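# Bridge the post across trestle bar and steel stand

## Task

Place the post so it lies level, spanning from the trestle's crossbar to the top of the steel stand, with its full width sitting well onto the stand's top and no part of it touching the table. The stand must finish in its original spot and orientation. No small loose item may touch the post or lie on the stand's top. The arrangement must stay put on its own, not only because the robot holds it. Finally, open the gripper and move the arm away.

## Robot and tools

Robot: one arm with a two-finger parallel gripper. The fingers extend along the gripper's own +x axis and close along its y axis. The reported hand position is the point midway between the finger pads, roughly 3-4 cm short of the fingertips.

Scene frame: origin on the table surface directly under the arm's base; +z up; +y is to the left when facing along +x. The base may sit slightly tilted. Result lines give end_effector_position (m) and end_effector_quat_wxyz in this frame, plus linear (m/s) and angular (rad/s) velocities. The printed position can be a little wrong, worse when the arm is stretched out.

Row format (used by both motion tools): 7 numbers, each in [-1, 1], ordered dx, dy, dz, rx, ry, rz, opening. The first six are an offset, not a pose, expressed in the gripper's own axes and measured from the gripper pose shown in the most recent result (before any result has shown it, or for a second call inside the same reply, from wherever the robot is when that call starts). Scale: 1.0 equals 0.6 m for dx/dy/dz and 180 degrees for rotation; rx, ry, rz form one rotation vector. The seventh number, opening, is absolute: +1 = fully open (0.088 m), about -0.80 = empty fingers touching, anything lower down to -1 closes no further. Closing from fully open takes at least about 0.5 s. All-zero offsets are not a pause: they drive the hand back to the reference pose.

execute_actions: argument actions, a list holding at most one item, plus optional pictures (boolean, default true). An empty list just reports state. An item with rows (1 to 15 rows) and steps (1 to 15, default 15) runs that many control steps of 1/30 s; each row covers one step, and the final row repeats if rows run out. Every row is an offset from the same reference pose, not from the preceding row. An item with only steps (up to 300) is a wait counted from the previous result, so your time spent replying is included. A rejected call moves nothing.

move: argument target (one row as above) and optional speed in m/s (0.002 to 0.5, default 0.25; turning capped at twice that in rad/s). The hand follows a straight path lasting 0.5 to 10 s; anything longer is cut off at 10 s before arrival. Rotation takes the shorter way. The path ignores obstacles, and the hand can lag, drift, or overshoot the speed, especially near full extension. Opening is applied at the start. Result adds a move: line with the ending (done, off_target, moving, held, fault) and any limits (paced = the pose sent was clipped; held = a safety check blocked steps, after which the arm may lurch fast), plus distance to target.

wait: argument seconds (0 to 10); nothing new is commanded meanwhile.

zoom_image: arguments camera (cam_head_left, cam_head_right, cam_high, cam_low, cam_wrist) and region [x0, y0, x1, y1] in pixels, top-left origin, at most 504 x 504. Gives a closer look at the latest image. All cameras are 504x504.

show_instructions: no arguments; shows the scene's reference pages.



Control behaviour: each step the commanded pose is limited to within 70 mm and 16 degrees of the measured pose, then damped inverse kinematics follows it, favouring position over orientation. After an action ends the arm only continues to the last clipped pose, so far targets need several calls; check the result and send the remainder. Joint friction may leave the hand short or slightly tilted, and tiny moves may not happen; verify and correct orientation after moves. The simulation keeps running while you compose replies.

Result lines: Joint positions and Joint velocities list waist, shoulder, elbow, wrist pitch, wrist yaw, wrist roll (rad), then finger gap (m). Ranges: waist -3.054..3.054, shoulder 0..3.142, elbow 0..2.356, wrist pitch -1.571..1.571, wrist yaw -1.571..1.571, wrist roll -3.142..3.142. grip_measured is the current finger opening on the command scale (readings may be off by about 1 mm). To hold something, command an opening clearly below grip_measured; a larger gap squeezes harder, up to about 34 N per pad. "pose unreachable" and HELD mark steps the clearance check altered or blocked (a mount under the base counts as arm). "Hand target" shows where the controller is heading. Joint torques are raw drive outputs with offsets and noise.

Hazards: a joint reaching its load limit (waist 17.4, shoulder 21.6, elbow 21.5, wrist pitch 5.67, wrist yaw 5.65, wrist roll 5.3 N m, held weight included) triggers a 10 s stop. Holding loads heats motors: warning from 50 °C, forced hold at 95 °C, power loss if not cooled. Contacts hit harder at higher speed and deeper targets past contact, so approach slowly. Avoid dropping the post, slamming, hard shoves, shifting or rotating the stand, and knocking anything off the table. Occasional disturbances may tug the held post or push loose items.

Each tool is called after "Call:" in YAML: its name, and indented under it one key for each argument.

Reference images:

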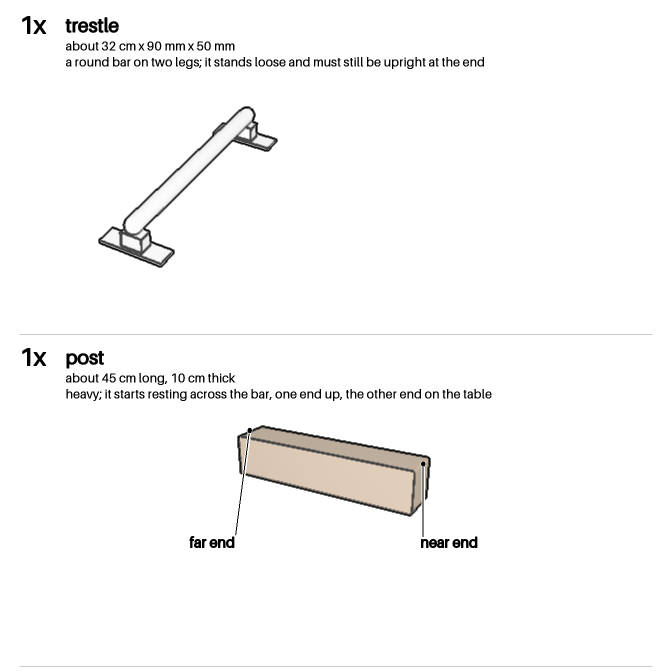

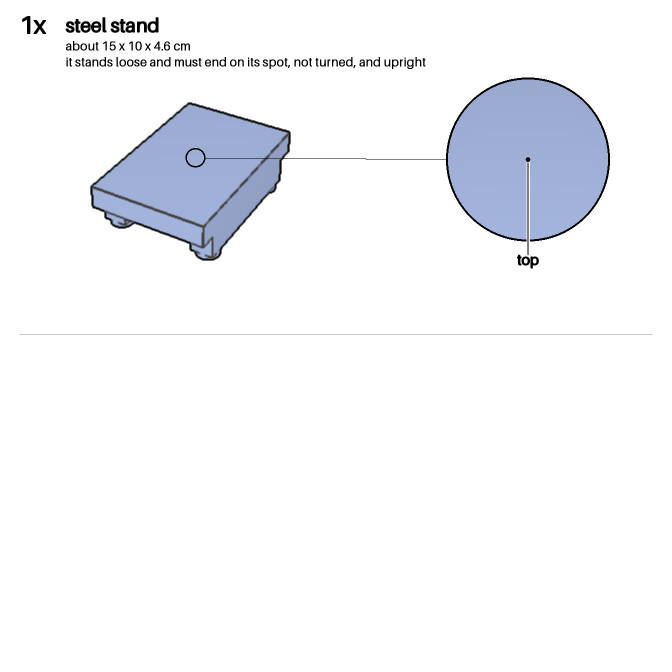

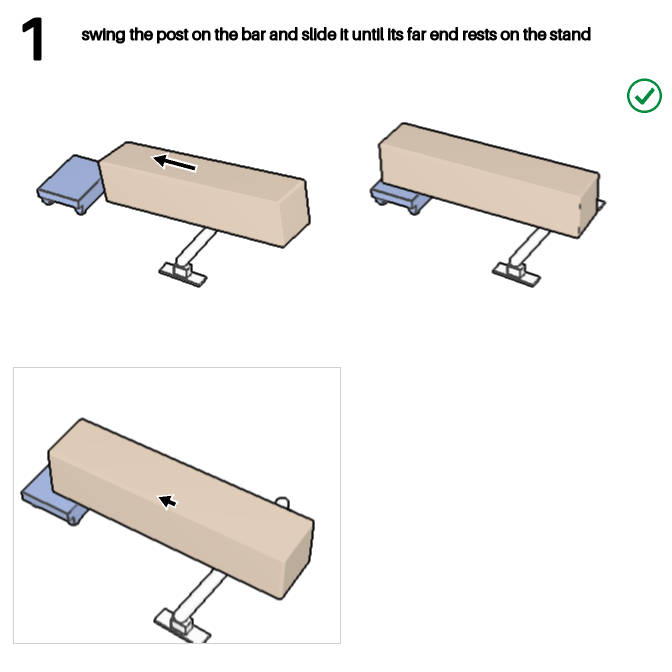

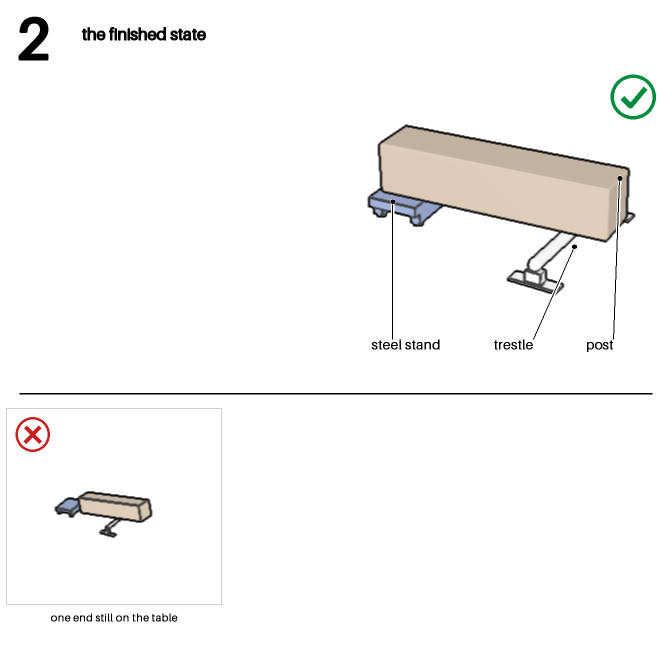

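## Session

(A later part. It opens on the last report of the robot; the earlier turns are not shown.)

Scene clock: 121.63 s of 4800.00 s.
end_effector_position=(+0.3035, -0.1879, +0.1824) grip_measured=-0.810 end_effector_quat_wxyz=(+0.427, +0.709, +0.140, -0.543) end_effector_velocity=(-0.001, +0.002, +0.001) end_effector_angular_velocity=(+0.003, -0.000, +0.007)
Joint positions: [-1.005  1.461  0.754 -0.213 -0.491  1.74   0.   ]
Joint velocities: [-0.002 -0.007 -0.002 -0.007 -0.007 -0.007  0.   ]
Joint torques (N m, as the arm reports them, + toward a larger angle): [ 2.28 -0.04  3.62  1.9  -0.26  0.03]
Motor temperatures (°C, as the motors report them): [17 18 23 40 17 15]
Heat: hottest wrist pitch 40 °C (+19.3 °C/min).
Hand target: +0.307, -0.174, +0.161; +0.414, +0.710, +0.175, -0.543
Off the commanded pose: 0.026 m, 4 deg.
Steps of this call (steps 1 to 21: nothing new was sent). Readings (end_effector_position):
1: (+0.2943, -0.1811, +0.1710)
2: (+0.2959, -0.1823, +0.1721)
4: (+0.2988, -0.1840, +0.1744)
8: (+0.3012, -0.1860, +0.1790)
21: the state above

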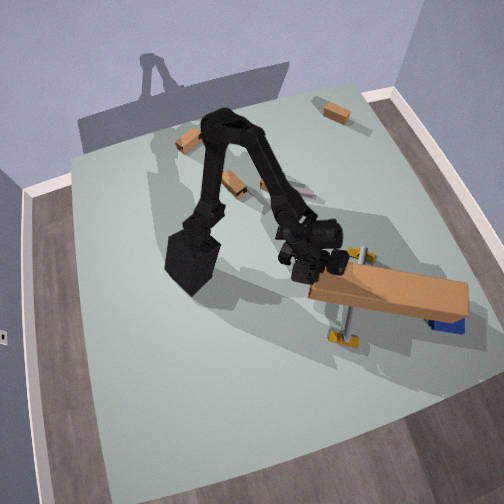

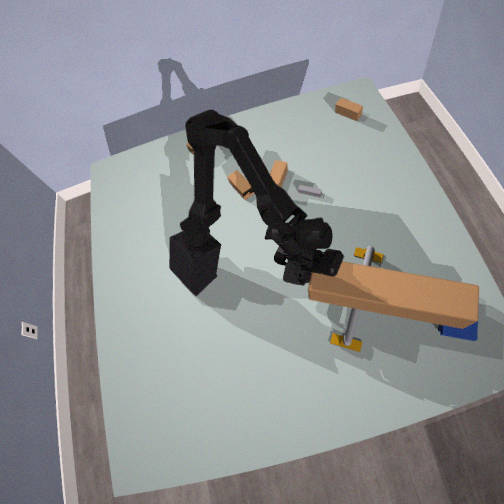

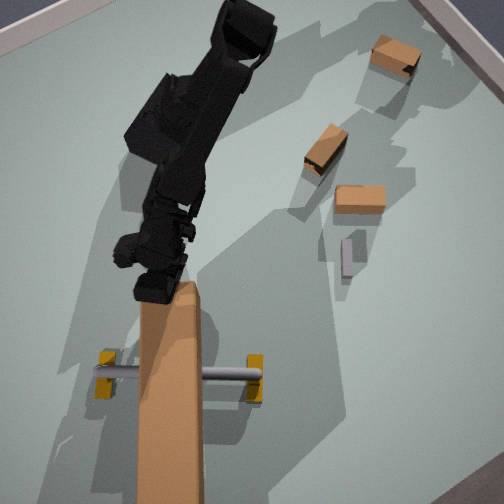

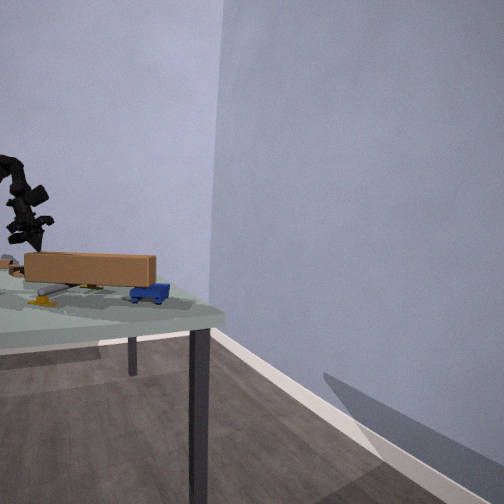

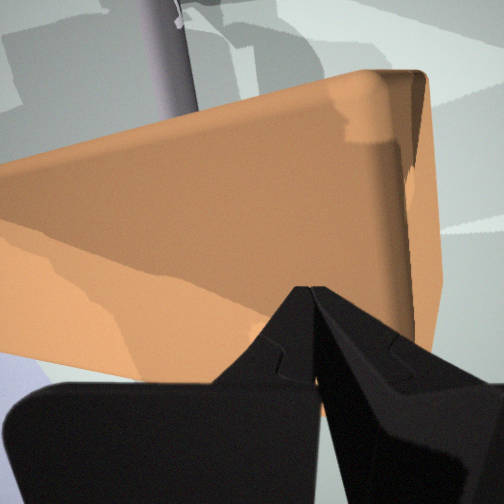

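Call:
move:
  target: [-0.17,0.03,0,0,0,0,-1]
  speed: 0.08

Call:
zoom_image:
  camera: "cam_low"
  region: [90,240,190,315]

Call:
zoom_image:
  camera: "cam_head_left"
  region: [250,180,490,370]

Scene clock: 127.17 s of 4800.00 s.
end_effector_position=(+0.2751, -0.1704, +0.2751) grip_measured=-0.810 end_effector_quat_wxyz=(+0.420, +0.710, +0.142, -0.548) end_effector_velocity=(+0.000, +0.003, +0.002) end_effector_angular_velocity=(+0.012, -0.005, +0.017)
Joint positions: [-1.225  1.255  0.931 -0.727 -0.611  1.526  0.   ]
Joint velocities: [-0.007 -0.002  0.007 -0.022 -0.022 -0.022  0.   ]
Joint torques (N m, as the arm reports them, + toward a larger angle): [-2.91 -4.98  6.07  1.06 -0.14 -0.15]
Motor temperatures (°C, as the motors report them): [18 18 23 38 17 15]
Heat: hottest wrist pitch 38 °C (+17.2 °C/min).
Hand target: +0.278, -0.170, +0.281; +0.427, +0.709, +0.140, -0.543
Off the commanded pose: 0.007 m, 1 deg.
After step 90, 0.87 s passed at rest.
move: done

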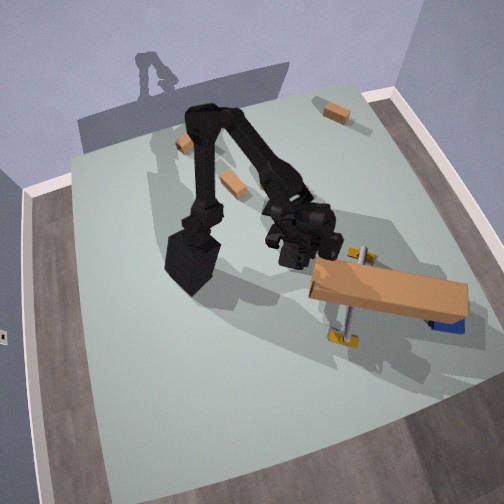

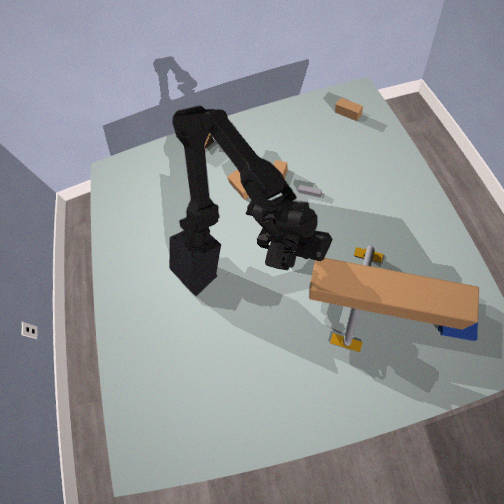

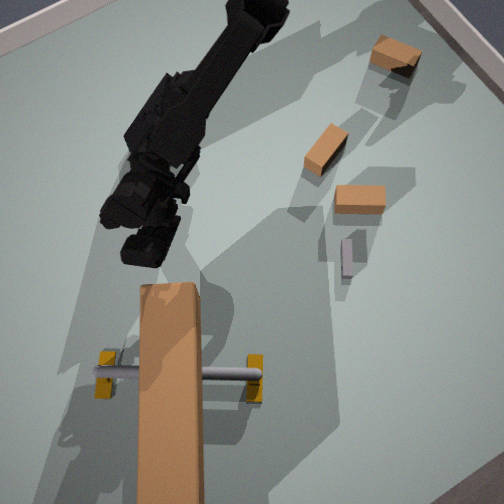

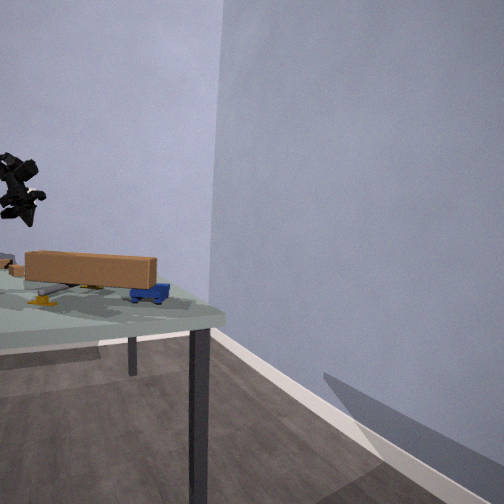

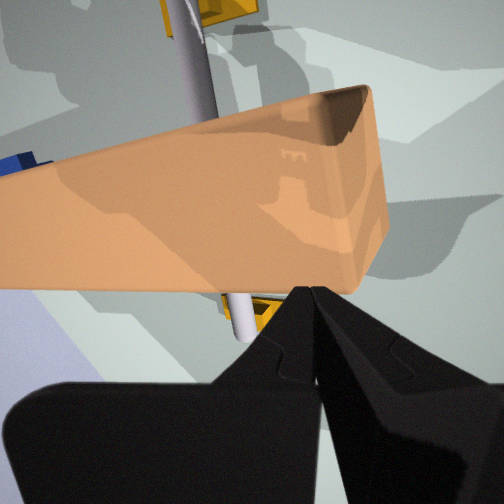

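Region (90, 240, 190, 315) of cam_low's 504x504 image, scaled by 5.040, with more detail than that image has; it fills the top 378 rows of this view, and the rest is white.

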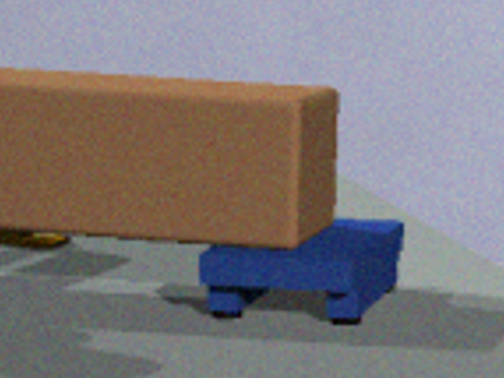

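Region (250, 180, 490, 370) of cam_head_left's 504x504 image, scaled by 2.100, with more detail than that image has; it fills the top 399 rows of this view, and the rest is white.

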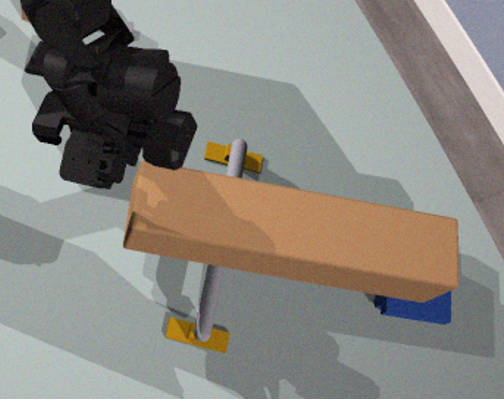

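About 6 cm on and centred.

Call:
finished_scene:
  scene: 1

The scene is finished: the task was done.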